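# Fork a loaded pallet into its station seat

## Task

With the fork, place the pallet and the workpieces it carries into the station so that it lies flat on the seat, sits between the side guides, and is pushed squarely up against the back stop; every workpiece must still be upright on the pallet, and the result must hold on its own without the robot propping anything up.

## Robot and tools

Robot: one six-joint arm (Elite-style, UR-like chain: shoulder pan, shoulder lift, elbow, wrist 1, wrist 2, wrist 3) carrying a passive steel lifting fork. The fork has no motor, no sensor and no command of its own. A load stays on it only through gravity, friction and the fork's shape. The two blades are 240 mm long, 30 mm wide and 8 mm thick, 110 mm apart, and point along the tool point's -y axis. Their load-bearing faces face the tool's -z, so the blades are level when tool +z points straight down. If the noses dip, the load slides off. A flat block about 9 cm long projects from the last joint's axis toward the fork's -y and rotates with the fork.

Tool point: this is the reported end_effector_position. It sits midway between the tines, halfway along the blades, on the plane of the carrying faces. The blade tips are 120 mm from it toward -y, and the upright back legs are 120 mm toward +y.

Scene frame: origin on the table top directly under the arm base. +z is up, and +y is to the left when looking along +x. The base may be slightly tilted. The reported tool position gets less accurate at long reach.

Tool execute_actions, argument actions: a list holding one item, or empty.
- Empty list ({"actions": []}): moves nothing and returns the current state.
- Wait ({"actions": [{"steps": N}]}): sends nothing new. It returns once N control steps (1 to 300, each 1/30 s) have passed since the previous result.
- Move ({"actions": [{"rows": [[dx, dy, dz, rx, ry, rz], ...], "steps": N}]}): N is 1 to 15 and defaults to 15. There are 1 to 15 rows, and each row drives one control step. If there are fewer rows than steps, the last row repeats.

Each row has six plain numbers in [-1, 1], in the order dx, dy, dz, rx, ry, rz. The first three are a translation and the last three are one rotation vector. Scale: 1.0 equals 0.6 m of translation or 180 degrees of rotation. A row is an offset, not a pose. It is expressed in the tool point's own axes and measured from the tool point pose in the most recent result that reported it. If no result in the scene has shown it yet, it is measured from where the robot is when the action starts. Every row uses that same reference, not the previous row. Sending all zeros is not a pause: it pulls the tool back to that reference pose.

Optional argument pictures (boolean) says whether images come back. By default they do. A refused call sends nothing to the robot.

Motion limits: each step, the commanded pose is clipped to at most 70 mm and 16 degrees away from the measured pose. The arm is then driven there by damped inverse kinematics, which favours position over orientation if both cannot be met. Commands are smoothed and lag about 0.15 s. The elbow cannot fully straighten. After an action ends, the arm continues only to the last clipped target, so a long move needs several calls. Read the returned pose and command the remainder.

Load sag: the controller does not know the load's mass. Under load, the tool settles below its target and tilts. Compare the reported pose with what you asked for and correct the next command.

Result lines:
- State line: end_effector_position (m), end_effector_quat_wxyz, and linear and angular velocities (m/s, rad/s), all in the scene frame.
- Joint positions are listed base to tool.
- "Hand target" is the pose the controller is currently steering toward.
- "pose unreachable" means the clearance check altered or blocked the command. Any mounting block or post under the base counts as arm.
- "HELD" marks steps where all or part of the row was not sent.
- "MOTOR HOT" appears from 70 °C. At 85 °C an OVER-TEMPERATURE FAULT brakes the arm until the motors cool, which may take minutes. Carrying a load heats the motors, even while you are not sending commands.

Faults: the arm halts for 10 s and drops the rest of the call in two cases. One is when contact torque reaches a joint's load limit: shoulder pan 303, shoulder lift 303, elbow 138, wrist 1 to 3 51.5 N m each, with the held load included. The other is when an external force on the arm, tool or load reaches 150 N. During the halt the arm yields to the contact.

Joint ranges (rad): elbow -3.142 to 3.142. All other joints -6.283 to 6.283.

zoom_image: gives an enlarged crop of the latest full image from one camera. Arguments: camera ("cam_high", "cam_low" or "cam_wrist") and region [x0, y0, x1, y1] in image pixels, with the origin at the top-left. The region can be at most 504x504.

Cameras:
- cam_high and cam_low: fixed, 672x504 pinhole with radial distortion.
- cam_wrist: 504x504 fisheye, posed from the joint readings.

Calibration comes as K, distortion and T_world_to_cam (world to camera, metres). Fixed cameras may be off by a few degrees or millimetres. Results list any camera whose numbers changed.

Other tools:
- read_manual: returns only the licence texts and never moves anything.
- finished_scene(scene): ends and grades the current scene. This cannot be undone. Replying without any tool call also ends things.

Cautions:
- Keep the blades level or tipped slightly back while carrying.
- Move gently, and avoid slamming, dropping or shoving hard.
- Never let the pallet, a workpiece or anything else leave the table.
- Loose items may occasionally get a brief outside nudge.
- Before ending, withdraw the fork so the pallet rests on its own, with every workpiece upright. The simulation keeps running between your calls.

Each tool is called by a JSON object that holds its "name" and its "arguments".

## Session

{"name": "execute_actions", "arguments": {"actions": []}}

Scene clock: 0.00 s of 6000.00 s.
end_effector_position=(+0.9415, -0.3296, +0.2467) end_effector_quat_wxyz=(+0.037, +0.012, +0.997, +0.066) end_effector_velocity=(-0.001, -0.001, +0.000) end_effector_angular_velocity=(+0.001, -0.000, -0.002)
Joint positions: [ 2.475 -0.69   1.385 -1.68  -0.814 -2.392]
Joint velocities: [-0.002 -0.     0.001  0.001  0.    -0.   ]
Motor temperatures (°C, as the motors report them): [26 26 27 28 34 31]
Hand target: +0.941, -0.330, +0.247; +0.037, +0.012, +0.997, +0.066
camera_calibration (this result's frames):
cam_wrist: T_world_to_cam=[[-0.99227, 0.0851074, -0.0903181, 0.983447], [0.0376271, 0.899858, 0.434556, 0.0347991], [0.118257, 0.427799, -0.896105, 0.36076], [0, 0, 0, 1]] pos_world=[0.931873, -0.269346, 0.39698]

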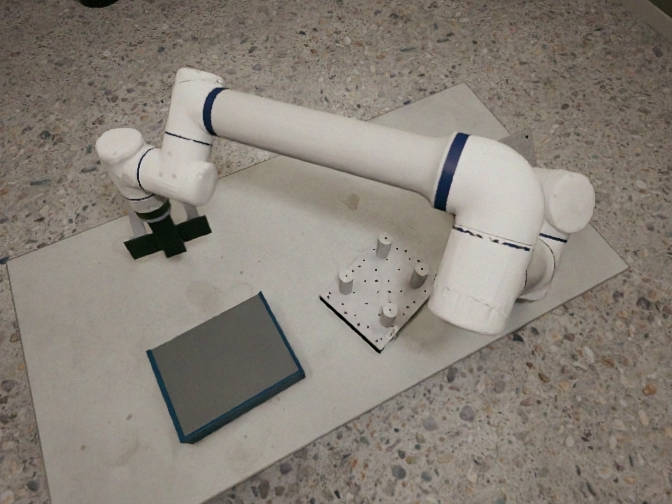

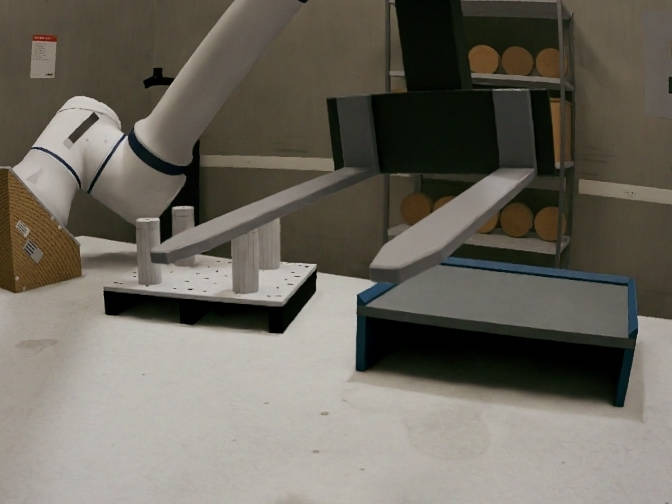

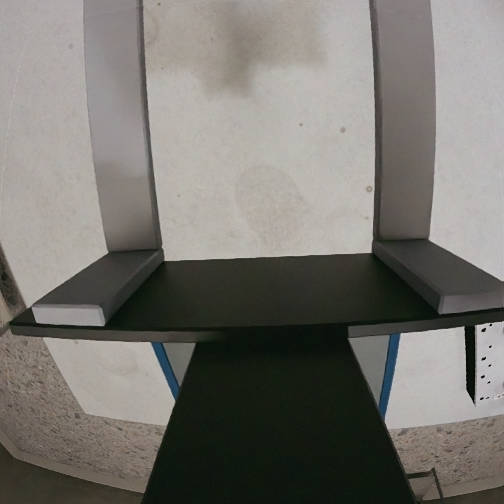

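{"name": "zoom_image", "arguments": {"camera": "cam_high", "region": [300, 210, 500, 360]}}

{"name": "zoom_image", "arguments": {"camera": "cam_high", "region": [110, 200, 330, 450]}}

Region (300, 210, 500, 360) of cam_high's 672x504 image, scaled by 2.520, with more detail than that image has; it fills the top 378 rows of this view, and the rest is white.

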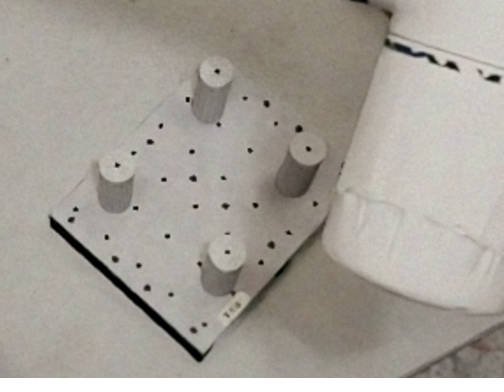

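Region (110, 200, 330, 450) of cam_high's 672x504 image, scaled by 2.016, with more detail than that image has; it fills the left 444 columns of this view, and the rest is white.

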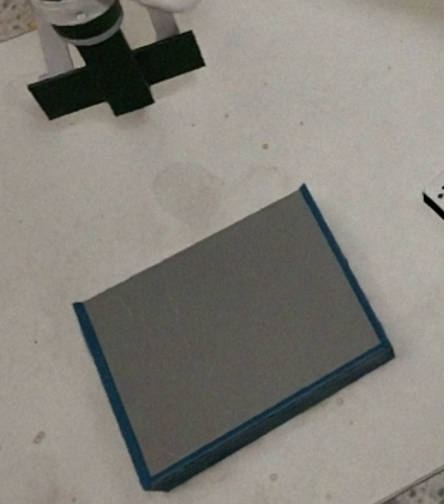

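{"name": "execute_actions", "arguments": {"actions": [{"rows":[[0.655,0.227,-0.017,0.043,-0.053,0.884]]}], "pictures": false}}

{"name": "execute_actions", "arguments": {"actions": [{"rows":[[0,0,0,0.02,-0.025,0.42]]}], "pictures": false}}

{"name": "execute_actions", "arguments": {"actions": [{"rows":[[0,0,0,0.011,-0.013,0.22]]}], "pictures": false}}

{"name": "execute_actions", "arguments": {"actions": [{"steps":12}]}}

Scene clock: 22.30 s of 6000.00 s.
end_effector_position=(+0.7518, -0.2547, +0.2431) end_effector_quat_wxyz=(+0.006, +0.412, +0.907, +0.085) end_effector_velocity=(-0.412, +0.160, -0.003) end_effector_angular_velocity=(+0.148, +0.260, -1.804)
Joint positions: [ 2.434 -0.803  1.58  -1.717 -0.821 -1.619]
Joint velocities: [-0.173 -0.187  0.468 -0.163 -0.092  1.645]
Motor temperatures (°C, as the motors report them): [26 26 27 28 34 31]
Hand target: +0.708, -0.236, +0.243; -0.002, +0.500, +0.862, +0.085
Off the commanded pose: 0.212 m, 112 deg; position and orientation clipped at the last step of the last action.
Steps of this call (steps 1 to 90: nothing new was sent; then 18.80 s passed at rest; steps 91 to 105: all 15 steps of this action). Readings (end_effector_position):
91: (+0.9410, -0.3294, +0.2467)
92: (+0.9342, -0.3271, +0.2463)
94: (+0.9068, -0.3164, +0.2454)
98: (+0.8502, -0.2936, +0.2444)
105: the state above

Scene clock: 22.80 s of 6000.00 s.
end_effector_position=(+0.7540, -0.2545, +0.2429) end_effector_quat_wxyz=(-0.026, +0.763, +0.643, +0.063) end_effector_velocity=(+0.003, -0.005, -0.001) end_effector_angular_velocity=(+0.012, +0.324, -1.749)
Joint positions: [ 2.408 -0.613  1.396 -1.719 -0.868 -0.748]
Joint velocities: [-0.106  0.3   -0.205 -0.04  -0.21   1.672]
Motor temperatures (°C, as the motors report them): [26 26 27 28 34 31]
Hand target: +0.756, -0.255, +0.243; -0.031, +0.822, +0.567, +0.052
Off the commanded pose: 0.002 m, 25 deg; orientation clipped at the last step of the last action.
Steps of this call (steps 1 to 15: all 15 steps of this action). Readings (end_effector_position):
1: (+0.7386, -0.2496, +0.2429)
2: (+0.7357, -0.2482, +0.2425)
4: (+0.7473, -0.2514, +0.2441)
8: (+0.7523, -0.2531, +0.2429)
15: the state above

Scene clock: 23.30 s of 6000.00 s.
end_effector_position=(+0.7545, -0.2548, +0.2428) end_effector_quat_wxyz=(-0.048, +0.933, +0.356, +0.026) end_effector_velocity=(-0.003, +0.003, +0.004) end_effector_angular_velocity=(-0.037, +0.027, -0.186)
Joint positions: [ 2.352 -0.535  1.378 -1.724 -0.95  -0.143]
Joint velocities: [-0.021 -0.017  0.042 -0.049 -0.041  0.188]
Motor temperatures (°C, as the motors report them): [26 26 27 28 34 31]
Hand target: +0.754, -0.254, +0.243; -0.046, +0.936, +0.348, +0.025
Off the commanded pose: 0.001 m, 1 deg.
Steps of this call (steps 1 to 15: all 15 steps of this action). Readings (end_effector_position):
1: (+0.7541, -0.2547, +0.2429)
2: (+0.7549, -0.2548, +0.2429)
4: (+0.7557, -0.2551, +0.2428)
8: (+0.7562, -0.2555, +0.2427)
15: the state above

Scene clock: 23.70 s of 6000.00 s.
end_effector_position=(+0.7541, -0.2545, +0.2430) end_effector_quat_wxyz=(-0.046, +0.936, +0.348, +0.025) end_effector_velocity=(+0.000, +0.000, -0.001) end_effector_angular_velocity=(-0.001, +0.000, -0.001)
Joint positions: [ 2.351 -0.537  1.382 -1.729 -0.954 -0.126]
Joint velocities: [ 0.001 -0.     0.001 -0.002 -0.     0.002]
Motor temperatures (°C, as the motors report them): [26 26 27 28 34 31]
Hand target: +0.754, -0.254, +0.243; -0.046, +0.936, +0.348, +0.025
Off the commanded pose: 0.000 m, 0 deg.
Steps of this call (steps 1 to 12: nothing new was sent). Readings (end_effector_position):
1: (+0.7544, -0.2547, +0.2428)
2: (+0.7543, -0.2546, +0.2429)
4: (+0.7542, -0.2545, +0.2429)
8: (+0.7541, -0.2545, +0.2430)
12: the state above
camera_calibration (this result's frames):
cam_wrist: T_world_to_cam=[[0.790452, 0.610609, 0.0484003, -0.453527], [0.584651, -0.775688, 0.23768, -0.815178], [0.182673, -0.159577, -0.970137, 0.167381], [0, 0, 0, 1]] pos_world=[0.80451, -0.328686, 0.378085]

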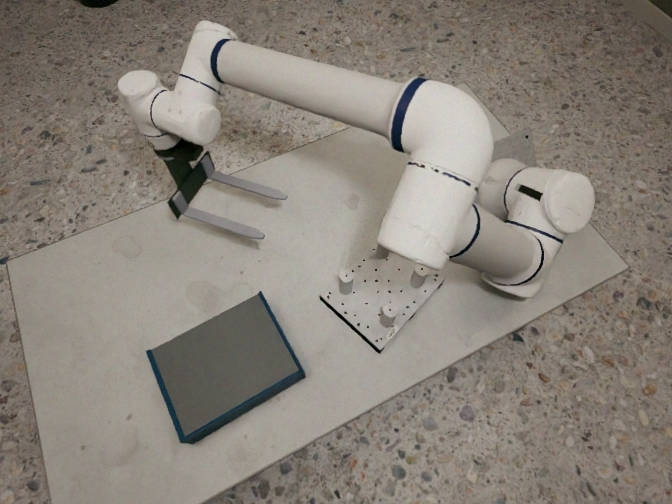

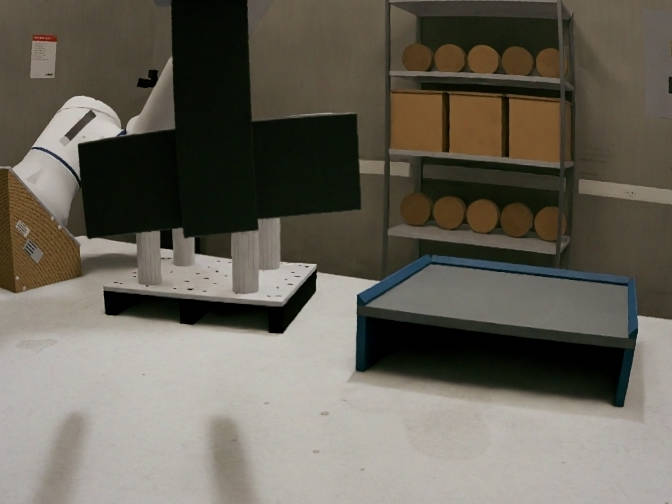

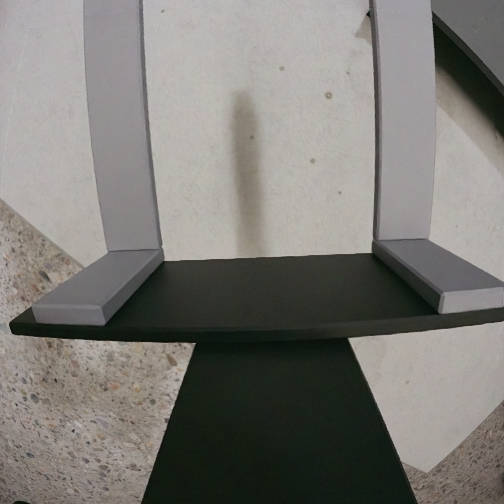

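{"name": "execute_actions", "arguments": {"actions": [{"rows":[[-0.19,-0.298,0.145,-0.0265,-0.0207,0.121]]}], "pictures": false}}

{"name": "execute_actions", "arguments": {"actions": [{"steps":15}]}}

Scene clock: 31.83 s of 6000.00 s.
end_effector_position=(+0.5760, -0.1909, +0.1650) end_effector_quat_wxyz=(-0.007, +0.986, +0.169, -0.004) end_effector_velocity=(-0.244, +0.077, -0.077) end_effector_angular_velocity=(-0.086, -0.050, -0.069)
Joint positions: [ 2.242 -0.728  1.924 -2.103 -1.09   0.189]
Joint velocities: [-0.173 -0.217  0.604 -0.428 -0.105 -0.033]
Motor temperatures (°C, as the motors report them): [26 26 27 28 34 31]
Hand target: +0.554, -0.184, +0.159; -0.002, +0.986, +0.166, -0.001
Off the commanded pose: 0.025 m, 1 deg.
Steps of this call (steps 1 to 90: nothing new was sent; then 4.63 s passed at rest; steps 91 to 105: all 15 steps of this action). Readings (end_effector_position):
91: (+0.7536, -0.2543, +0.2427)
92: (+0.7478, -0.2520, +0.2400)
94: (+0.7205, -0.2426, +0.2263)
98: (+0.6673, -0.2233, +0.2013)
105: the state above

Scene clock: 32.33 s of 6000.00 s.
end_effector_position=(+0.5542, -0.1842, +0.1588) end_effector_quat_wxyz=(-0.002, +0.986, +0.166, -0.001) end_effector_velocity=(-0.001, +0.000, -0.000) end_effector_angular_velocity=(+0.000, -0.000, -0.001)
Joint positions: [ 2.225 -0.749  1.978 -2.143 -1.1    0.186]
Joint velocities: [-0.001 -0.001  0.003 -0.002 -0.    -0.   ]
Motor temperatures (°C, as the motors report them): [26 26 27 28 34 31]
Hand target: +0.554, -0.184, +0.159; -0.002, +0.986, +0.166, -0.001
Off the commanded pose: 0.002 m, 0 deg.
Steps of this call (steps 1 to 15: nothing new was sent). Readings (end_effector_position):
1: (+0.5692, -0.1889, +0.1632)
2: (+0.5646, -0.1876, +0.1620)
4: (+0.5591, -0.1858, +0.1604)
8: (+0.5552, -0.1845, +0.1592)
15: the state above
camera_calibration (this result's frames):
cam_wrist: T_world_to_cam=[[0.960947, 0.275247, -0.0286456, -0.478351], [0.270647, -0.913169, 0.304749, -0.485714], [0.0577231, -0.3006, -0.952002, 0.17391], [0, 0, 0, 1]] pos_world=[0.581088, -0.259597, 0.299881]

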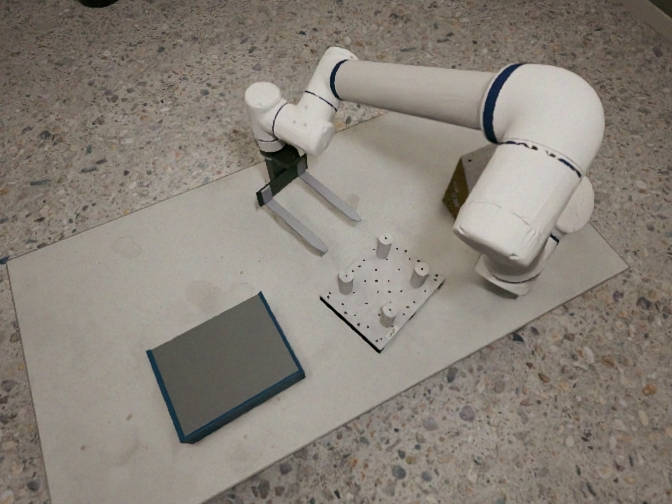

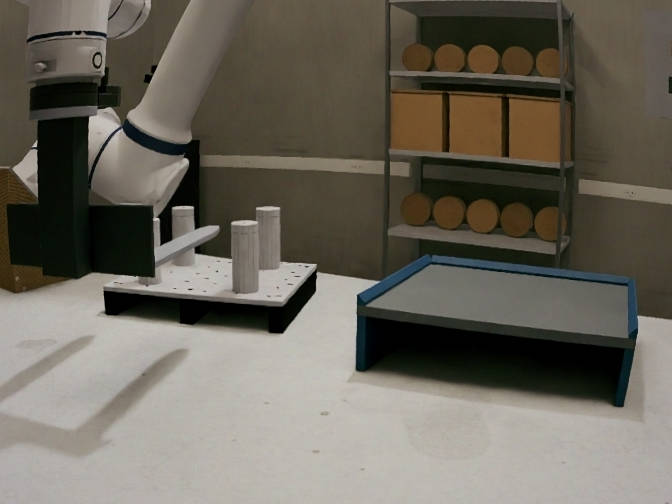

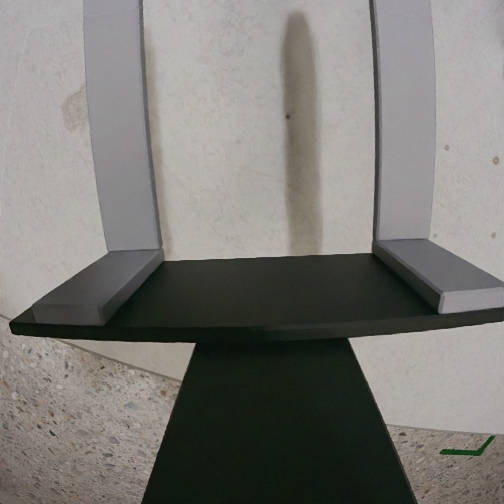

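{"name": "execute_actions", "arguments": {"actions": [{"rows":[[0,0,0.03,0,0,0],[0,0,0.06,0,0,0],[0,0,0.09,0,0,0],[0,0,0.12,0,0,0],[0,0,0.15,0,0,0],[0,0,0.18,0,0,0],[0,0,0.2,0,0,0],[0,0,0.215,0,0,0]]}], "pictures": false}}

{"name": "execute_actions", "arguments": {"actions": [{"steps":10}]}}

{"name": "zoom_image", "arguments": {"camera": "cam_low", "region": [0, 230, 320, 430]}}

{"name": "zoom_image", "arguments": {"camera": "cam_high", "region": [260, 180, 460, 360]}}

Scene clock: 41.40 s of 6000.00 s.
end_effector_position=(+0.5528, -0.1833, +0.0338) end_effector_quat_wxyz=(-0.002, +0.986, +0.166, -0.002) end_effector_velocity=(+0.007, -0.006, -0.044) end_effector_angular_velocity=(-0.004, -0.005, -0.005)
Joint positions: [ 2.309 -0.613  2.035 -2.371 -1.05   0.261]
Joint velocities: [ 0.034  0.062 -0.003 -0.081  0.021  0.04 ]
Motor temperatures (°C, as the motors report them): [26 26 27 28 34 31]
Hand target: +0.554, -0.184, +0.030; -0.002, +0.986, +0.166, -0.001
Off the commanded pose: 0.004 m, 0 deg.
Steps of this call (steps 1 to 90: nothing new was sent; then 5.57 s passed at rest; steps 91 to 105: all 15 steps of this action). Readings (end_effector_position):
91: (+0.5540, -0.1842, +0.1586)
92: (+0.5544, -0.1846, +0.1545)
94: (+0.5530, -0.1833, +0.1336)
98: (+0.5502, -0.1810, +0.0764)
105: the state above

Scene clock: 41.73 s of 6000.00 s.
end_effector_position=(+0.5537, -0.1839, +0.0300) end_effector_quat_wxyz=(-0.002, +0.986, +0.166, -0.001) end_effector_velocity=(+0.000, +0.000, -0.002) end_effector_angular_velocity=(-0.000, +0.001, +0.002)
Joint positions: [ 2.312 -0.608  2.034 -2.378 -1.048  0.265]
Joint velocities: [ 0.002  0.002 -0.    -0.003  0.001  0.   ]
Motor temperatures (°C, as the motors report them): [26 26 27 28 34 31]
Hand target: +0.554, -0.184, +0.030; -0.002, +0.986, +0.166, -0.001
Off the commanded pose: 0.000 m, 0 deg.
Steps of this call (steps 1 to 10: nothing new was sent). Readings (end_effector_position):
1: (+0.5531, -0.1835, +0.0326)
2: (+0.5533, -0.1837, +0.0318)
4: (+0.5535, -0.1838, +0.0308)
8: (+0.5537, -0.1839, +0.0301)
10: the state above
camera_calibration (this result's frames):
cam_wrist: T_world_to_cam=[[0.960979, 0.275109, -0.0288852, -0.481692], [0.270581, -0.913153, 0.304858, -0.446079], [0.0574926, -0.300778, -0.95196, 0.0514649], [0, 0, 0, 1]] pos_world=[0.580638, -0.259341, 0.17107]

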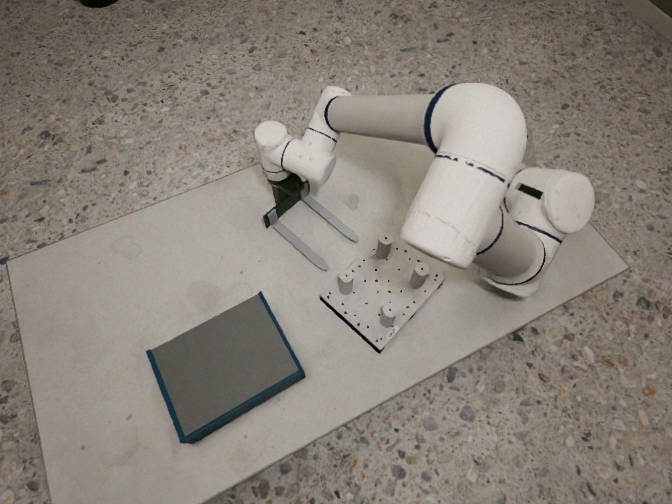

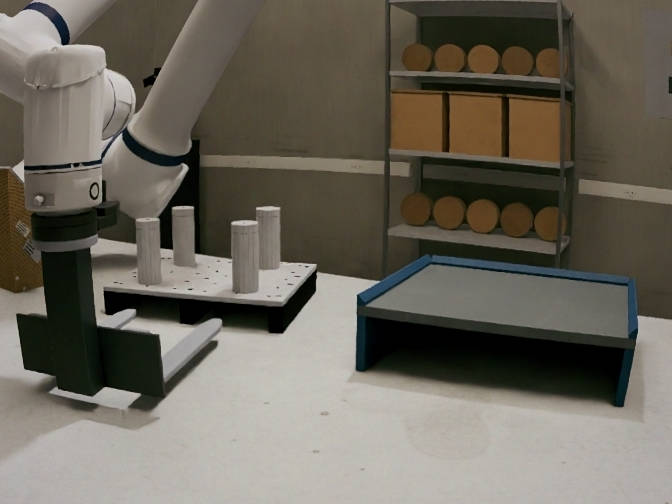

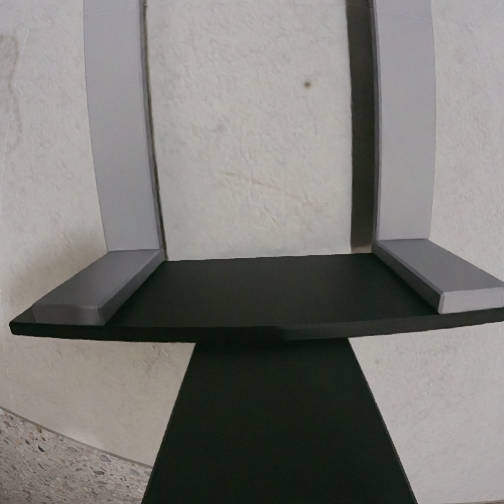

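Region (0, 230, 320, 430) of cam_low's 672x504 image, scaled by 1.575, with more detail than that image has; it fills the top 315 rows of this view, and the rest is white.

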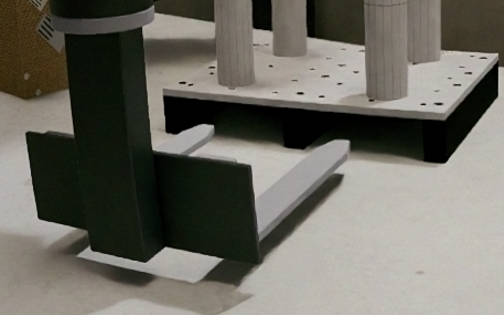

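Region (260, 180, 460, 360) of cam_high's 672x504 image, scaled by 2.520, with more detail than that image has; it fills the top 454 rows of this view, and the rest is white.

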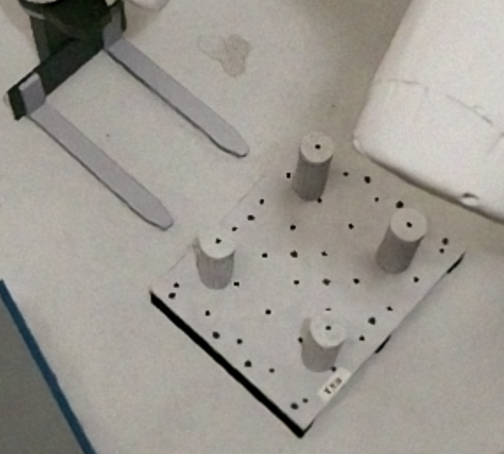

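Looks aligned. Lower slightly and enter.

{"name": "execute_actions", "arguments": {"actions": [{"rows":[[0,0,0.007,0,0,0],[0,-0.02,0.007,0,0,0],[0,-0.04,0.007,0,0,0],[0,-0.06,0.007,0,0,0],[0,-0.08,0.007,0,0,0],[0,-0.1,0.007,0,0,0],[0,-0.12,0.007,0,0,0]]}]}}

{"name": "zoom_image", "arguments": {"camera": "cam_low", "region": [60, 250, 320, 400]}}

Scene clock: 47.80 s of 6000.00 s.
end_effector_position=(+0.5307, -0.1179, +0.0258) end_effector_quat_wxyz=(-0.002, +0.986, +0.166, -0.002) end_effector_velocity=(-0.007, +0.021, +0.002) end_effector_angular_velocity=(-0.001, -0.002, -0.002)
Joint positions: [ 2.34  -0.698  2.149 -2.416 -1.032  0.292]
Joint velocities: [ 0.006 -0.034  0.035 -0.006  0.004  0.009]
Motor temperatures (°C, as the motors report them): [26 26 27 28 34 31]
Hand target: +0.530, -0.116, +0.026; -0.002, +0.986, +0.166, -0.001
Off the commanded pose: 0.002 m, 0 deg.
Steps of this call (steps 1 to 90: nothing new was sent; then 2.57 s passed at rest; steps 91 to 105: all 15 steps of this action). Readings (end_effector_position):
91: (+0.5537, -0.1839, +0.0298)
92: (+0.5539, -0.1839, +0.0290)
94: (+0.5505, -0.1751, +0.0270)
98: (+0.5380, -0.1403, +0.0250)
105: the state above
camera_calibration (this result's frames):
cam_wrist: T_world_to_cam=[[0.96096, 0.275162, -0.0289979, -0.477915], [0.270669, -0.913152, 0.304782, -0.378305], [0.0573848, -0.300732, -0.951981, 0.0687388], [0, 0, 0, 1]] pos_world=[0.557709, -0.193274, 0.16688]

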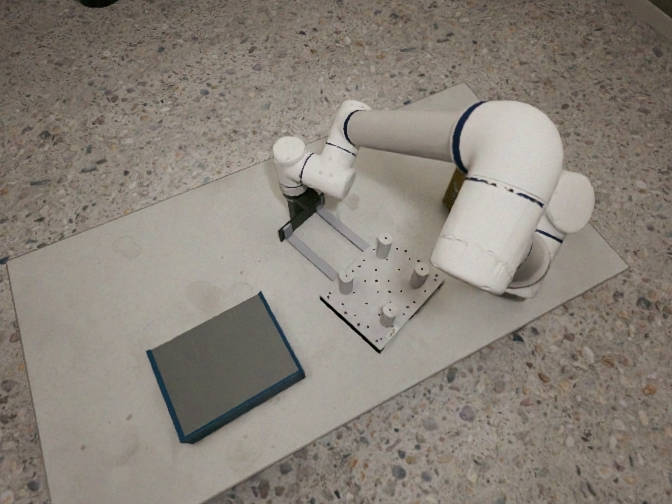

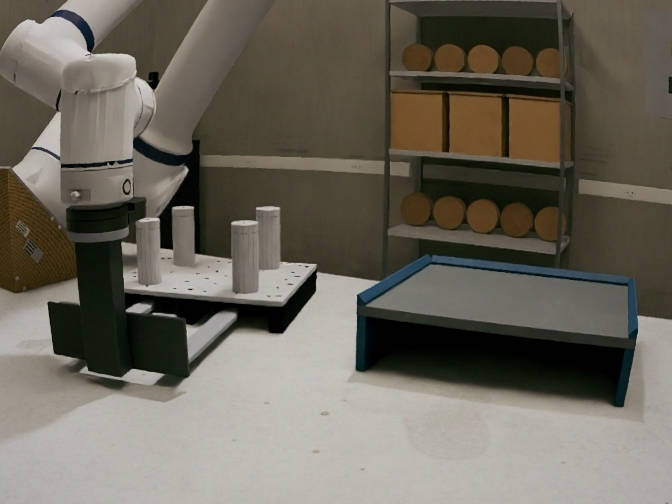

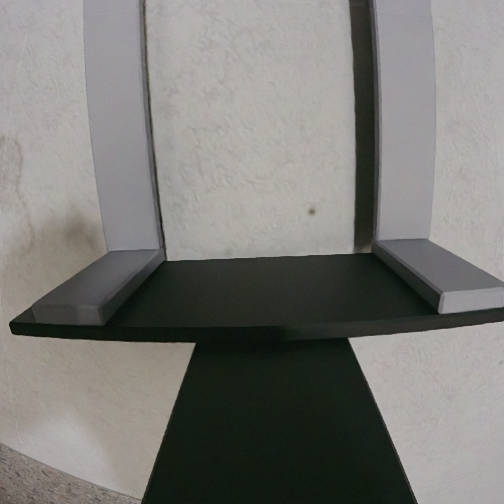

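Region (60, 250, 320, 400) of cam_low's 672x504 image, scaled by 1.938, with more detail than that image has; it fills the top 291 rows of this view, and the rest is white.

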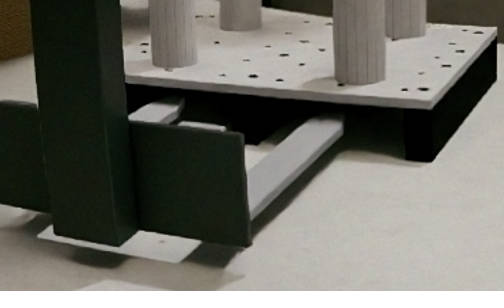

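{"name": "execute_actions", "arguments": {"actions": [{"rows":[[0,-0.03,0.003,0,0,0],[0,-0.05,0.003,0,0,0],[0,-0.07,0.003,0,0,0],[0,-0.09,0.003,0,0,0],[0,-0.11,0.003,0,0,0],[0,-0.13,0.003,0,0,0],[0,-0.15,0.003,0,0,0],[0,-0.17,0.003,0,0,0],[0,-0.19,0.003,0,0,0],[0,-0.21,0.003,0,0,0],[0,-0.23,0.003,0,0,0]]}], "pictures": false}}

{"name": "execute_actions", "arguments": {"actions": [{"steps":12}]}}

Scene clock: 54.13 s of 6000.00 s.
end_effector_position=(+0.4883, +0.0023, +0.0228) end_effector_quat_wxyz=(-0.002, +0.986, +0.166, -0.002) end_effector_velocity=(-0.026, +0.103, +0.015) end_effector_angular_velocity=(-0.016, -0.011, +0.003)
Joint positions: [ 2.4   -0.881  2.336 -2.45  -0.999  0.349]
Joint velocities: [ 0.051 -0.201  0.136  0.015  0.027  0.06 ]
Motor temperatures (°C, as the motors report them): [26 26 27 28 34 31]
Hand target: +0.486, +0.012, +0.024; -0.002, +0.986, +0.166, -0.002
Off the commanded pose: 0.011 m, 0 deg.
Steps of this call (steps 1 to 90: nothing new was sent; then 2.83 s passed at rest; steps 91 to 105: all 15 steps of this action). Readings (end_effector_position):
91: (+0.5300, -0.1157, +0.0260)
92: (+0.5289, -0.1121, +0.0256)
94: (+0.5232, -0.0971, +0.0241)
98: (+0.5094, -0.0588, +0.0226)
105: the state above

Scene clock: 54.53 s of 6000.00 s.
end_effector_position=(+0.4856, +0.0119, +0.0240) end_effector_quat_wxyz=(-0.002, +0.986, +0.166, -0.002) end_effector_velocity=(-0.000, +0.001, +0.000) end_effector_angular_velocity=(-0.001, -0.001, +0.000)
Joint positions: [ 2.404 -0.899  2.349 -2.447 -0.996  0.355]
Joint velocities: [ 0.    -0.002  0.002 -0.001  0.     0.001]
Motor temperatures (°C, as the motors report them): [26 26 27 28 34 31]
Hand target: +0.486, +0.012, +0.024; -0.002, +0.986, +0.166, -0.002
Off the commanded pose: 0.001 m, 0 deg.
Steps of this call (steps 1 to 12: nothing new was sent). Readings (end_effector_position):
1: (+0.4875, +0.0053, +0.0232)
2: (+0.4869, +0.0074, +0.0235)
4: (+0.4862, +0.0099, +0.0238)
8: (+0.4857, +0.0116, +0.0239)
12: the state above
camera_calibration (this result's frames):
cam_wrist: T_world_to_cam=[[0.960972, 0.275105, -0.0291486, -0.470266], [0.270663, -0.913167, 0.304742, -0.24698], [0.0572187, -0.300738, -0.951989, 0.108676], [0, 0, 0, 1]] pos_world=[0.512543, -0.0634782, 0.165016]

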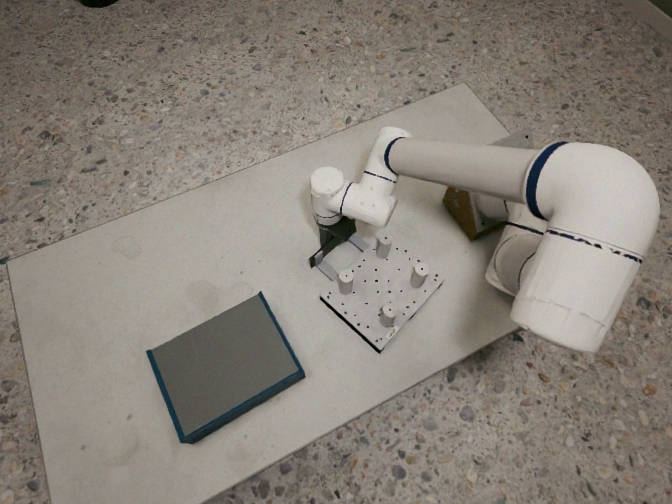

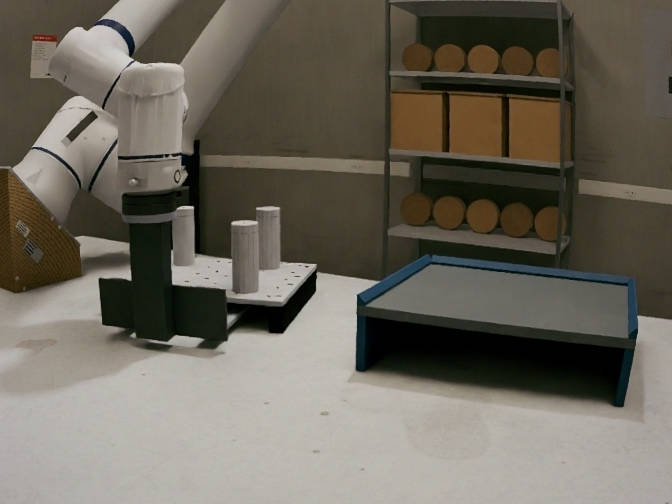

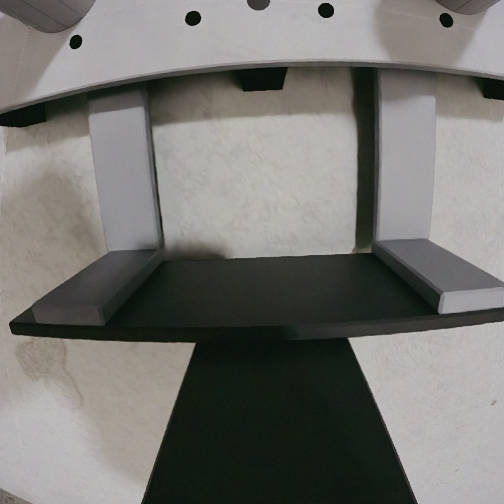

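{"name": "execute_actions", "arguments": {"actions": [{"rows":[[-0.002,-0.015,0,0,0,-0.004],[-0.004,-0.03,0,0,0,-0.008],[-0.005,-0.045,0,0,0,-0.011],[-0.006,-0.06,0,0,0,-0.011],[-0.007,-0.075,0,0,0,-0.011],[-0.007,-0.09,0,0,0,-0.011],[-0.008,-0.105,0,0,0,-0.011],[-0.008,-0.117,0,0,0,-0.011]]}], "pictures": false}}

{"name": "execute_actions", "arguments": {"actions": [{"steps":10}]}}

Scene clock: 62.33 s of 6000.00 s.
end_effector_position=(+0.4588, +0.0745, +0.0239) end_effector_quat_wxyz=(-0.002, +0.983, +0.183, -0.002) end_effector_velocity=(-0.008, +0.024, +0.003) end_effector_angular_velocity=(-0.001, +0.001, +0.001)
Joint positions: [ 2.444 -1.014  2.433 -2.44  -0.975  0.361]
Joint velocities: [ 0.013 -0.05   0.027  0.016  0.006  0.013]
Motor temperatures (°C, as the motors report them): [26 26 27 28 34 31]
Hand target: +0.458, +0.077, +0.024; -0.002, +0.983, +0.183, -0.002
Off the commanded pose: 0.002 m, 0 deg.
Steps of this call (steps 1 to 90: nothing new was sent; then 4.30 s passed at rest; steps 91 to 105: all 15 steps of this action). Readings (end_effector_position):
91: (+0.4855, +0.0122, +0.0240)
92: (+0.4845, +0.0142, +0.0240)
94: (+0.4796, +0.0237, +0.0236)
98: (+0.4674, +0.0511, +0.0228)
105: the state above

Scene clock: 62.67 s of 6000.00 s.
end_effector_position=(+0.4581, +0.0766, +0.0242) end_effector_quat_wxyz=(-0.002, +0.983, +0.183, -0.002) end_effector_velocity=(-0.001, +0.001, -0.000) end_effector_angular_velocity=(+0.001, +0.001, -0.002)
Joint positions: [ 2.445 -1.018  2.436 -2.438 -0.975  0.362]
Joint velocities: [-0.    -0.001  0.002  0.001 -0.     0.   ]
Motor temperatures (°C, as the motors report them): [26 26 27 28 34 31]
Hand target: +0.458, +0.077, +0.024; -0.002, +0.983, +0.183, -0.002
Off the commanded pose: 0.000 m, 0 deg.
Steps of this call (steps 1 to 10: nothing new was sent). Readings (end_effector_position):
1: (+0.4585, +0.0752, +0.0240)
2: (+0.4584, +0.0756, +0.0240)
4: (+0.4582, +0.0761, +0.0241)
8: (+0.4581, +0.0765, +0.0241)
10: the state above
camera_calibration (this result's frames):
cam_wrist: T_world_to_cam=[[0.950918, 0.308072, -0.0290951, -0.459557], [0.301969, -0.903301, 0.304732, -0.195669], [0.0675975, -0.298561, -0.951994, 0.124928], [0, 0, 0, 1]] pos_world=[0.487642, 0.00212757, 0.165187]

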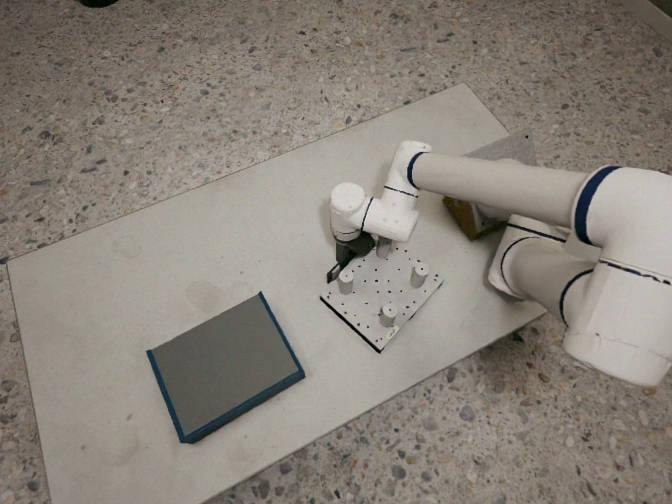

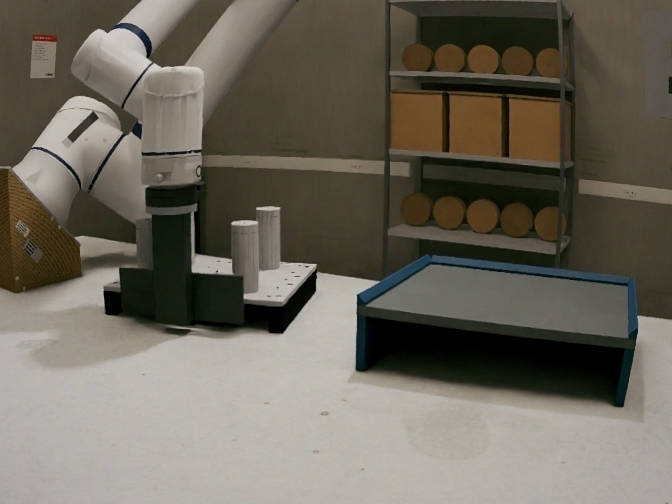

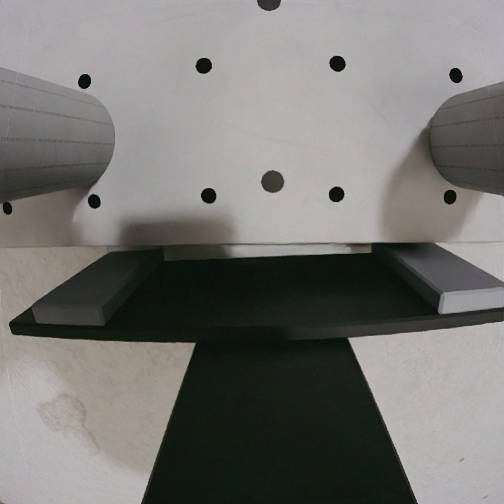

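{"name": "execute_actions", "arguments": {"actions": [{"rows":[[0.002,0.003,0,0,0,0.004],[0.003,0.003,0,0,0,0.009],[0.003,0.003,0,0,0,0.009],[0.003,0,0,0,0,0.009],[0.003,-0.003,0,0,0,0.009],[0.003,-0.006,0,0,0,0.009]]}]}}

Scene clock: 69.57 s of 6000.00 s.
end_effector_position=(+0.4585, +0.0804, +0.0242) end_effector_quat_wxyz=(-0.002, +0.986, +0.169, -0.002) end_effector_velocity=(-0.000, +0.001, +0.000) end_effector_angular_velocity=(-0.001, -0.000, -0.001)
Joint positions: [ 2.444 -1.024  2.443 -2.439 -0.976  0.388]
Joint velocities: [ 0.001 -0.003  0.001  0.     0.     0.002]
Motor temperatures (°C, as the motors report them): [26 26 27 28 34 31]
Hand target: +0.458, +0.081, +0.024; -0.002, +0.986, +0.169, -0.002
Off the commanded pose: 0.000 m, 0 deg.
Steps of this call (steps 1 to 90: nothing new was sent; then 3.40 s passed at rest; steps 91 to 105: all 15 steps of this action). Readings (end_effector_position):
91: (+0.4581, +0.0766, +0.0242)
92: (+0.4585, +0.0766, +0.0241)
94: (+0.4597, +0.0760, +0.0242)
98: (+0.4589, +0.0787, +0.0241)
105: the state above
camera_calibration (this result's frames):
cam_wrist: T_world_to_cam=[[0.959191, 0.281248, -0.0291795, -0.462789], [0.276503, -0.911382, 0.304841, -0.179994], [0.0591422, -0.300469, -0.951956, 0.130088], [0, 0, 0, 1]] pos_world=[0.485979, 0.00520283, 0.165203]

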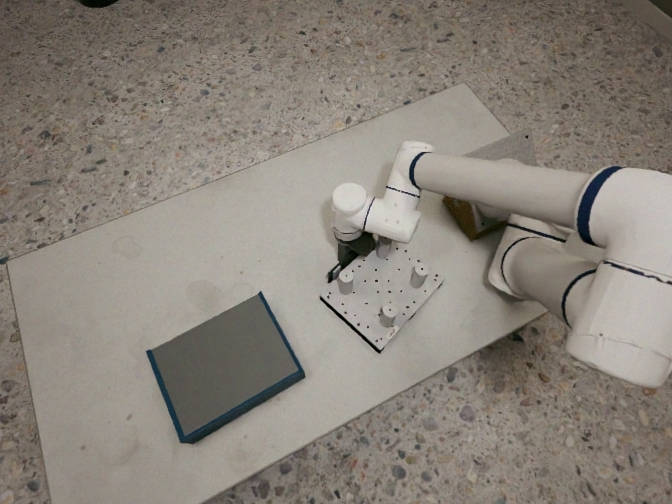

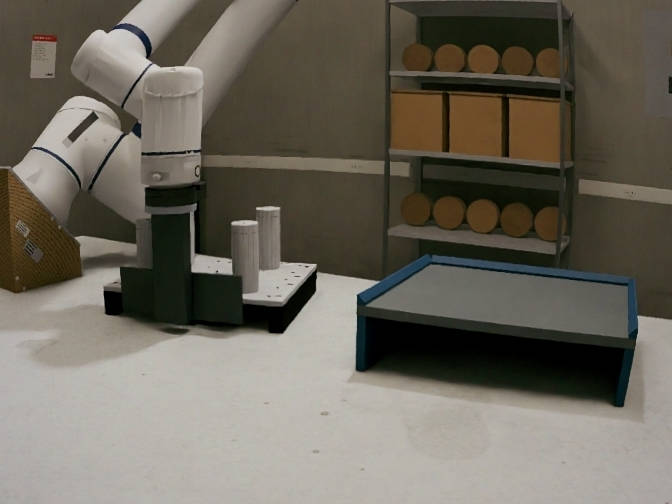

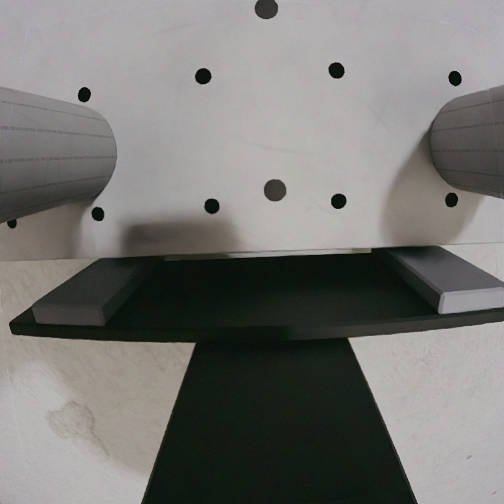

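{"name": "execute_actions", "arguments": {"actions": [{"rows":[[0.003,0,0,0,0,0],[0.005,0,-0.002,0,0,0],[0.005,0,-0.005,0,0,0],[0.005,0,-0.008,0,0,0],[0.005,0,-0.012,0,0,0],[0.005,0,-0.016,0,0,0],[0.005,0,-0.02,0,0,0],[0.005,0,-0.024,0,0,0],[0.005,0,-0.028,0,0,0],[0.005,0,-0.032,0,0,0],[0.005,0,-0.036,0,0,0],[0.005,0,-0.04,0,0,0],[0.005,0,-0.044,0,0,0],[0.005,0,-0.048,0,0,0],[0.005,0,-0.053,0,0,0]]}], "pictures": false}}

{"name": "execute_actions", "arguments": {"actions": [{"rows":[[0,0,-0.02,0.001,0,0],[0,0,-0.027,0.002,0,0],[0,0,-0.035,0.003,0,0],[0,0,-0.044,0.003,0,0],[0,0,-0.054,0.003,0,0],[0,0,-0.065,0.003,0,0],[0,0,-0.076,0.003,0,0],[0,0,-0.087,0.003,0,0],[0,0,-0.098,0.003,0,0],[0,0,-0.109,0.003,0,0],[0,0,-0.12,0.003,0,0],[0,0,-0.131,0.003,0,0],[0,0,-0.142,0.003,0,0],[0,0,-0.153,0.003,0,0],[0,0,-0.163,0.003,0,0]]}], "pictures": false}}

{"name": "execute_actions", "arguments": {"actions": [{"rows":[[0,0,-0.045,0,0,0.001],[0,0,-0.053,0,0,0.002],[0,0,-0.06,0,0,0.004],[0,0,-0.066,0,0,0.007],[0,0,-0.072,0,0,0.011],[0,0,-0.077,0,0,0.015],[0,0,-0.081,0,0,0.019],[0,0,-0.084,0,0,0.023],[0,0,-0.086,0,0,0.027],[0,0,-0.086,0,0,0.031],[0,0,-0.086,0,0,0.035],[0,0,-0.086,0,0,0.038],[0,0,-0.086,0,0,0.041],[0,0,-0.086,0,0,0.043],[0,0,-0.086,0,0,0.044]]}], "pictures": false}}

{"name": "execute_actions", "arguments": {"actions": [{"steps":12}], "pictures": false}}

{"name": "execute_actions", "arguments": {"actions": [{"rows":[[0,0,0,0,0,0.001],[0,0,0,0,0,0.003],[0,0,0,0,0,0.006],[0,0,0,0,0,0.01],[0,0,0,0,0,0.014],[0,0,0,0,0,0.018],[0,0,0,0,0,0.022],[0,0,0,0,0,0.026],[0,0,0,0,0,0.03],[0,0,0,0,0,0.034],[0,0,0,0,0,0.037],[0,0,0,0,0,0.04],[0,0,0,0,0,0.042],[0,0,0,0,0,0.043]]}], "pictures": false}}

{"name": "execute_actions", "arguments": {"actions": [{"steps":12}]}}

Scene clock: 97.97 s of 6000.00 s.
end_effector_position=(+0.4613, +0.0815, +0.0472) end_effector_quat_wxyz=(-0.002, +0.986, +0.169, -0.002) end_effector_velocity=(+0.006, -0.002, +0.075) end_effector_angular_velocity=(-0.002, -0.009, +0.001)
Joint positions: [ 2.423 -1.065  2.43  -2.373 -0.986  0.367]
Joint velocities: [-0.079 -0.124 -0.039  0.198 -0.036 -0.076]
Motor temperatures (°C, as the motors report them): [26 26 28 28 34 31]
Hand target: +0.462, +0.081, +0.056; -0.002, +0.986, +0.169, -0.001
Off the commanded pose: 0.009 m, 0 deg.
Steps of this call (steps 1 to 90: nothing new was sent; then 24.90 s passed at rest; steps 91 to 105: all 15 steps of this action). Readings (end_effector_position):
91: (+0.4585, +0.0806, +0.0241)
92: (+0.4587, +0.0808, +0.0241)
94: (+0.4601, +0.0812, +0.0252)
98: (+0.4612, +0.0814, +0.0315)
105: the state above

Scene clock: 98.47 s of 6000.00 s.
end_effector_position=(+0.4625, +0.0809, +0.1220) end_effector_quat_wxyz=(-0.006, +0.986, +0.169, -0.002) end_effector_velocity=(+0.003, -0.002, +0.191) end_effector_angular_velocity=(-0.002, -0.004, +0.001)
Joint positions: [ 2.348 -1.174  2.38  -2.165 -1.025  0.288]
Joint velocities: [-0.184 -0.258 -0.144  0.488 -0.104 -0.175]
Motor temperatures (°C, as the motors report them): [26 26 28 28 34 31]
Hand target: +0.462, +0.081, +0.143; -0.006, +0.986, +0.169, -0.002
Off the commanded pose: 0.023 m, 0 deg.
Steps of this call (steps 1 to 15: all 15 steps of this action). Readings (end_effector_position):
1: (+0.4614, +0.0814, +0.0498)
2: (+0.4615, +0.0814, +0.0525)
4: (+0.4615, +0.0814, +0.0593)
8: (+0.4619, +0.0812, +0.0786)
15: the state above

Scene clock: 98.97 s of 6000.00 s.
end_effector_position=(+0.4629, +0.0804, +0.1726) end_effector_quat_wxyz=(-0.006, +0.994, +0.112, -0.002) end_effector_velocity=(-0.001, +0.000, +0.011) end_effector_angular_velocity=(-0.001, +0.003, -0.252)
Joint positions: [ 2.275 -1.244  2.362 -2.042 -1.067  0.333]
Joint velocities: [-0.068 -0.035  0.045  0.02  -0.041  0.19 ]
Motor temperatures (°C, as the motors report them): [26 26 28 28 34 31]
Hand target: +0.463, +0.080, +0.174; -0.006, +0.995, +0.100, -0.002
Off the commanded pose: 0.001 m, 1 deg.
Steps of this call (steps 1 to 15: all 15 steps of this action). Readings (end_effector_position):
1: (+0.4626, +0.0809, +0.1284)
2: (+0.4628, +0.0807, +0.1342)
4: (+0.4631, +0.0805, +0.1449)
8: (+0.4631, +0.0803, +0.1618)
15: the state above

Scene clock: 99.37 s of 6000.00 s.
end_effector_position=(+0.4628, +0.0804, +0.1736) end_effector_quat_wxyz=(-0.006, +0.995, +0.101, -0.002) end_effector_velocity=(-0.000, -0.001, +0.001) end_effector_angular_velocity=(+0.000, -0.001, -0.005)
Joint positions: [ 2.268 -1.247  2.366 -2.04  -1.071  0.351]
Joint velocities: [-0.003 -0.     0.001  0.001 -0.     0.002]
Motor temperatures (°C, as the motors report them): [26 26 28 28 34 31]
Hand target: +0.463, +0.080, +0.174; -0.006, +0.995, +0.100, -0.002
Off the commanded pose: 0.000 m, 0 deg.
Steps of this call (steps 1 to 12: nothing new was sent). Readings (end_effector_position):
1: (+0.4628, +0.0804, +0.1729)
2: (+0.4628, +0.0804, +0.1731)
4: (+0.4628, +0.0804, +0.1734)
8: (+0.4628, +0.0804, +0.1735)
12: the state above

Scene clock: 99.87 s of 6000.00 s.
end_effector_position=(+0.4628, +0.0804, +0.1736) end_effector_quat_wxyz=(-0.007, +0.999, +0.042, -0.003) end_effector_velocity=(-0.001, +0.000, +0.000) end_effector_angular_velocity=(-0.002, +0.002, -0.192)
Joint positions: [ 2.241 -1.259  2.391 -2.042 -1.087  0.445]
Joint velocities: [-0.044 -0.025  0.044 -0.001 -0.027  0.153]
Motor temperatures (°C, as the motors report them): [26 26 28 28 34 31]
Hand target: +0.463, +0.080, +0.174; -0.006, +0.999, +0.033, -0.003
Off the commanded pose: 0.000 m, 1 deg.
Steps of this call (steps 1 to 15: all 15 steps of this action). Readings (end_effector_position):
1: (+0.4628, +0.0804, +0.1736)
2: (+0.4628, +0.0804, +0.1736)
4: (+0.4628, +0.0804, +0.1736)
8: (+0.4628, +0.0804, +0.1736)
15: the state above

Scene clock: 100.27 s of 6000.00 s.
end_effector_position=(+0.4628, +0.0804, +0.1736) end_effector_quat_wxyz=(-0.006, +0.999, +0.033, -0.003) end_effector_velocity=(+0.000, -0.000, +0.000) end_effector_angular_velocity=(-0.001, -0.000, -0.001)
Joint positions: [ 2.238 -1.261  2.395 -2.042 -1.089  0.458]
Joint velocities: [-0.    -0.    -0.    -0.    -0.     0.002]
Motor temperatures (°C, as the motors report them): [26 26 28 28 34 31]
Hand target: +0.463, +0.080, +0.174; -0.006, +0.999, +0.033, -0.003
Off the commanded pose: 0.000 m, 0 deg.
Steps of this call (steps 1 to 12: nothing new was sent). Readings (end_effector_position):
1: (+0.4628, +0.0804, +0.1736)
2: (+0.4628, +0.0804, +0.1736)
4: (+0.4628, +0.0804, +0.1736)
8: (+0.4628, +0.0804, +0.1736)
12: the state above
camera_calibration (this result's frames):
cam_wrist: T_world_to_cam=[[0.99941, 0.0130099, -0.0317871, -0.459157], [0.0218648, -0.954721, 0.296697, -0.103993], [-0.0264878, -0.297217, -0.954442, 0.311853], [0, 0, 0, 1]] pos_world=[0.46942, -0.000622578, 0.313905]

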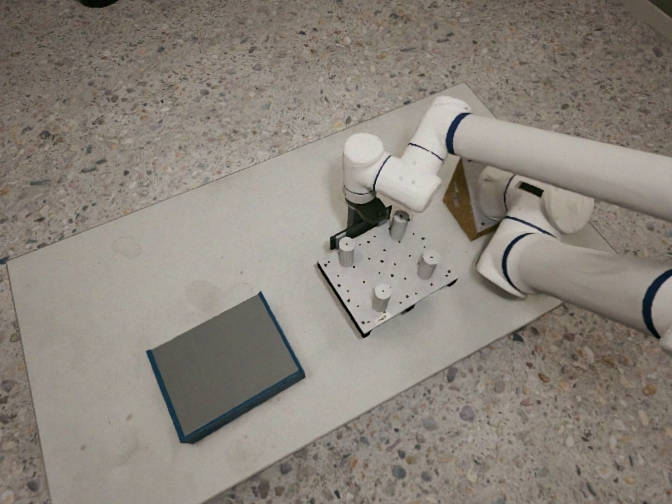

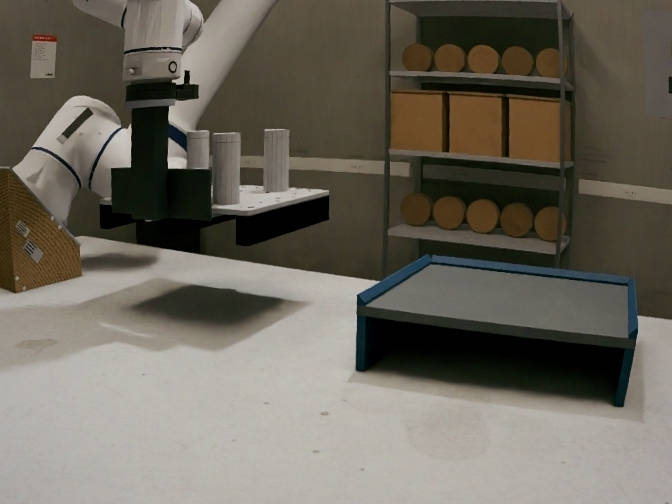

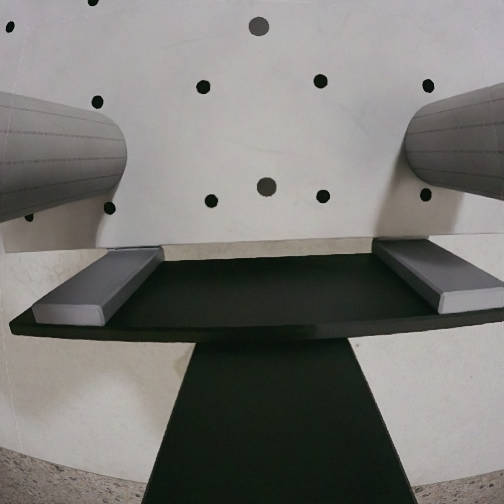

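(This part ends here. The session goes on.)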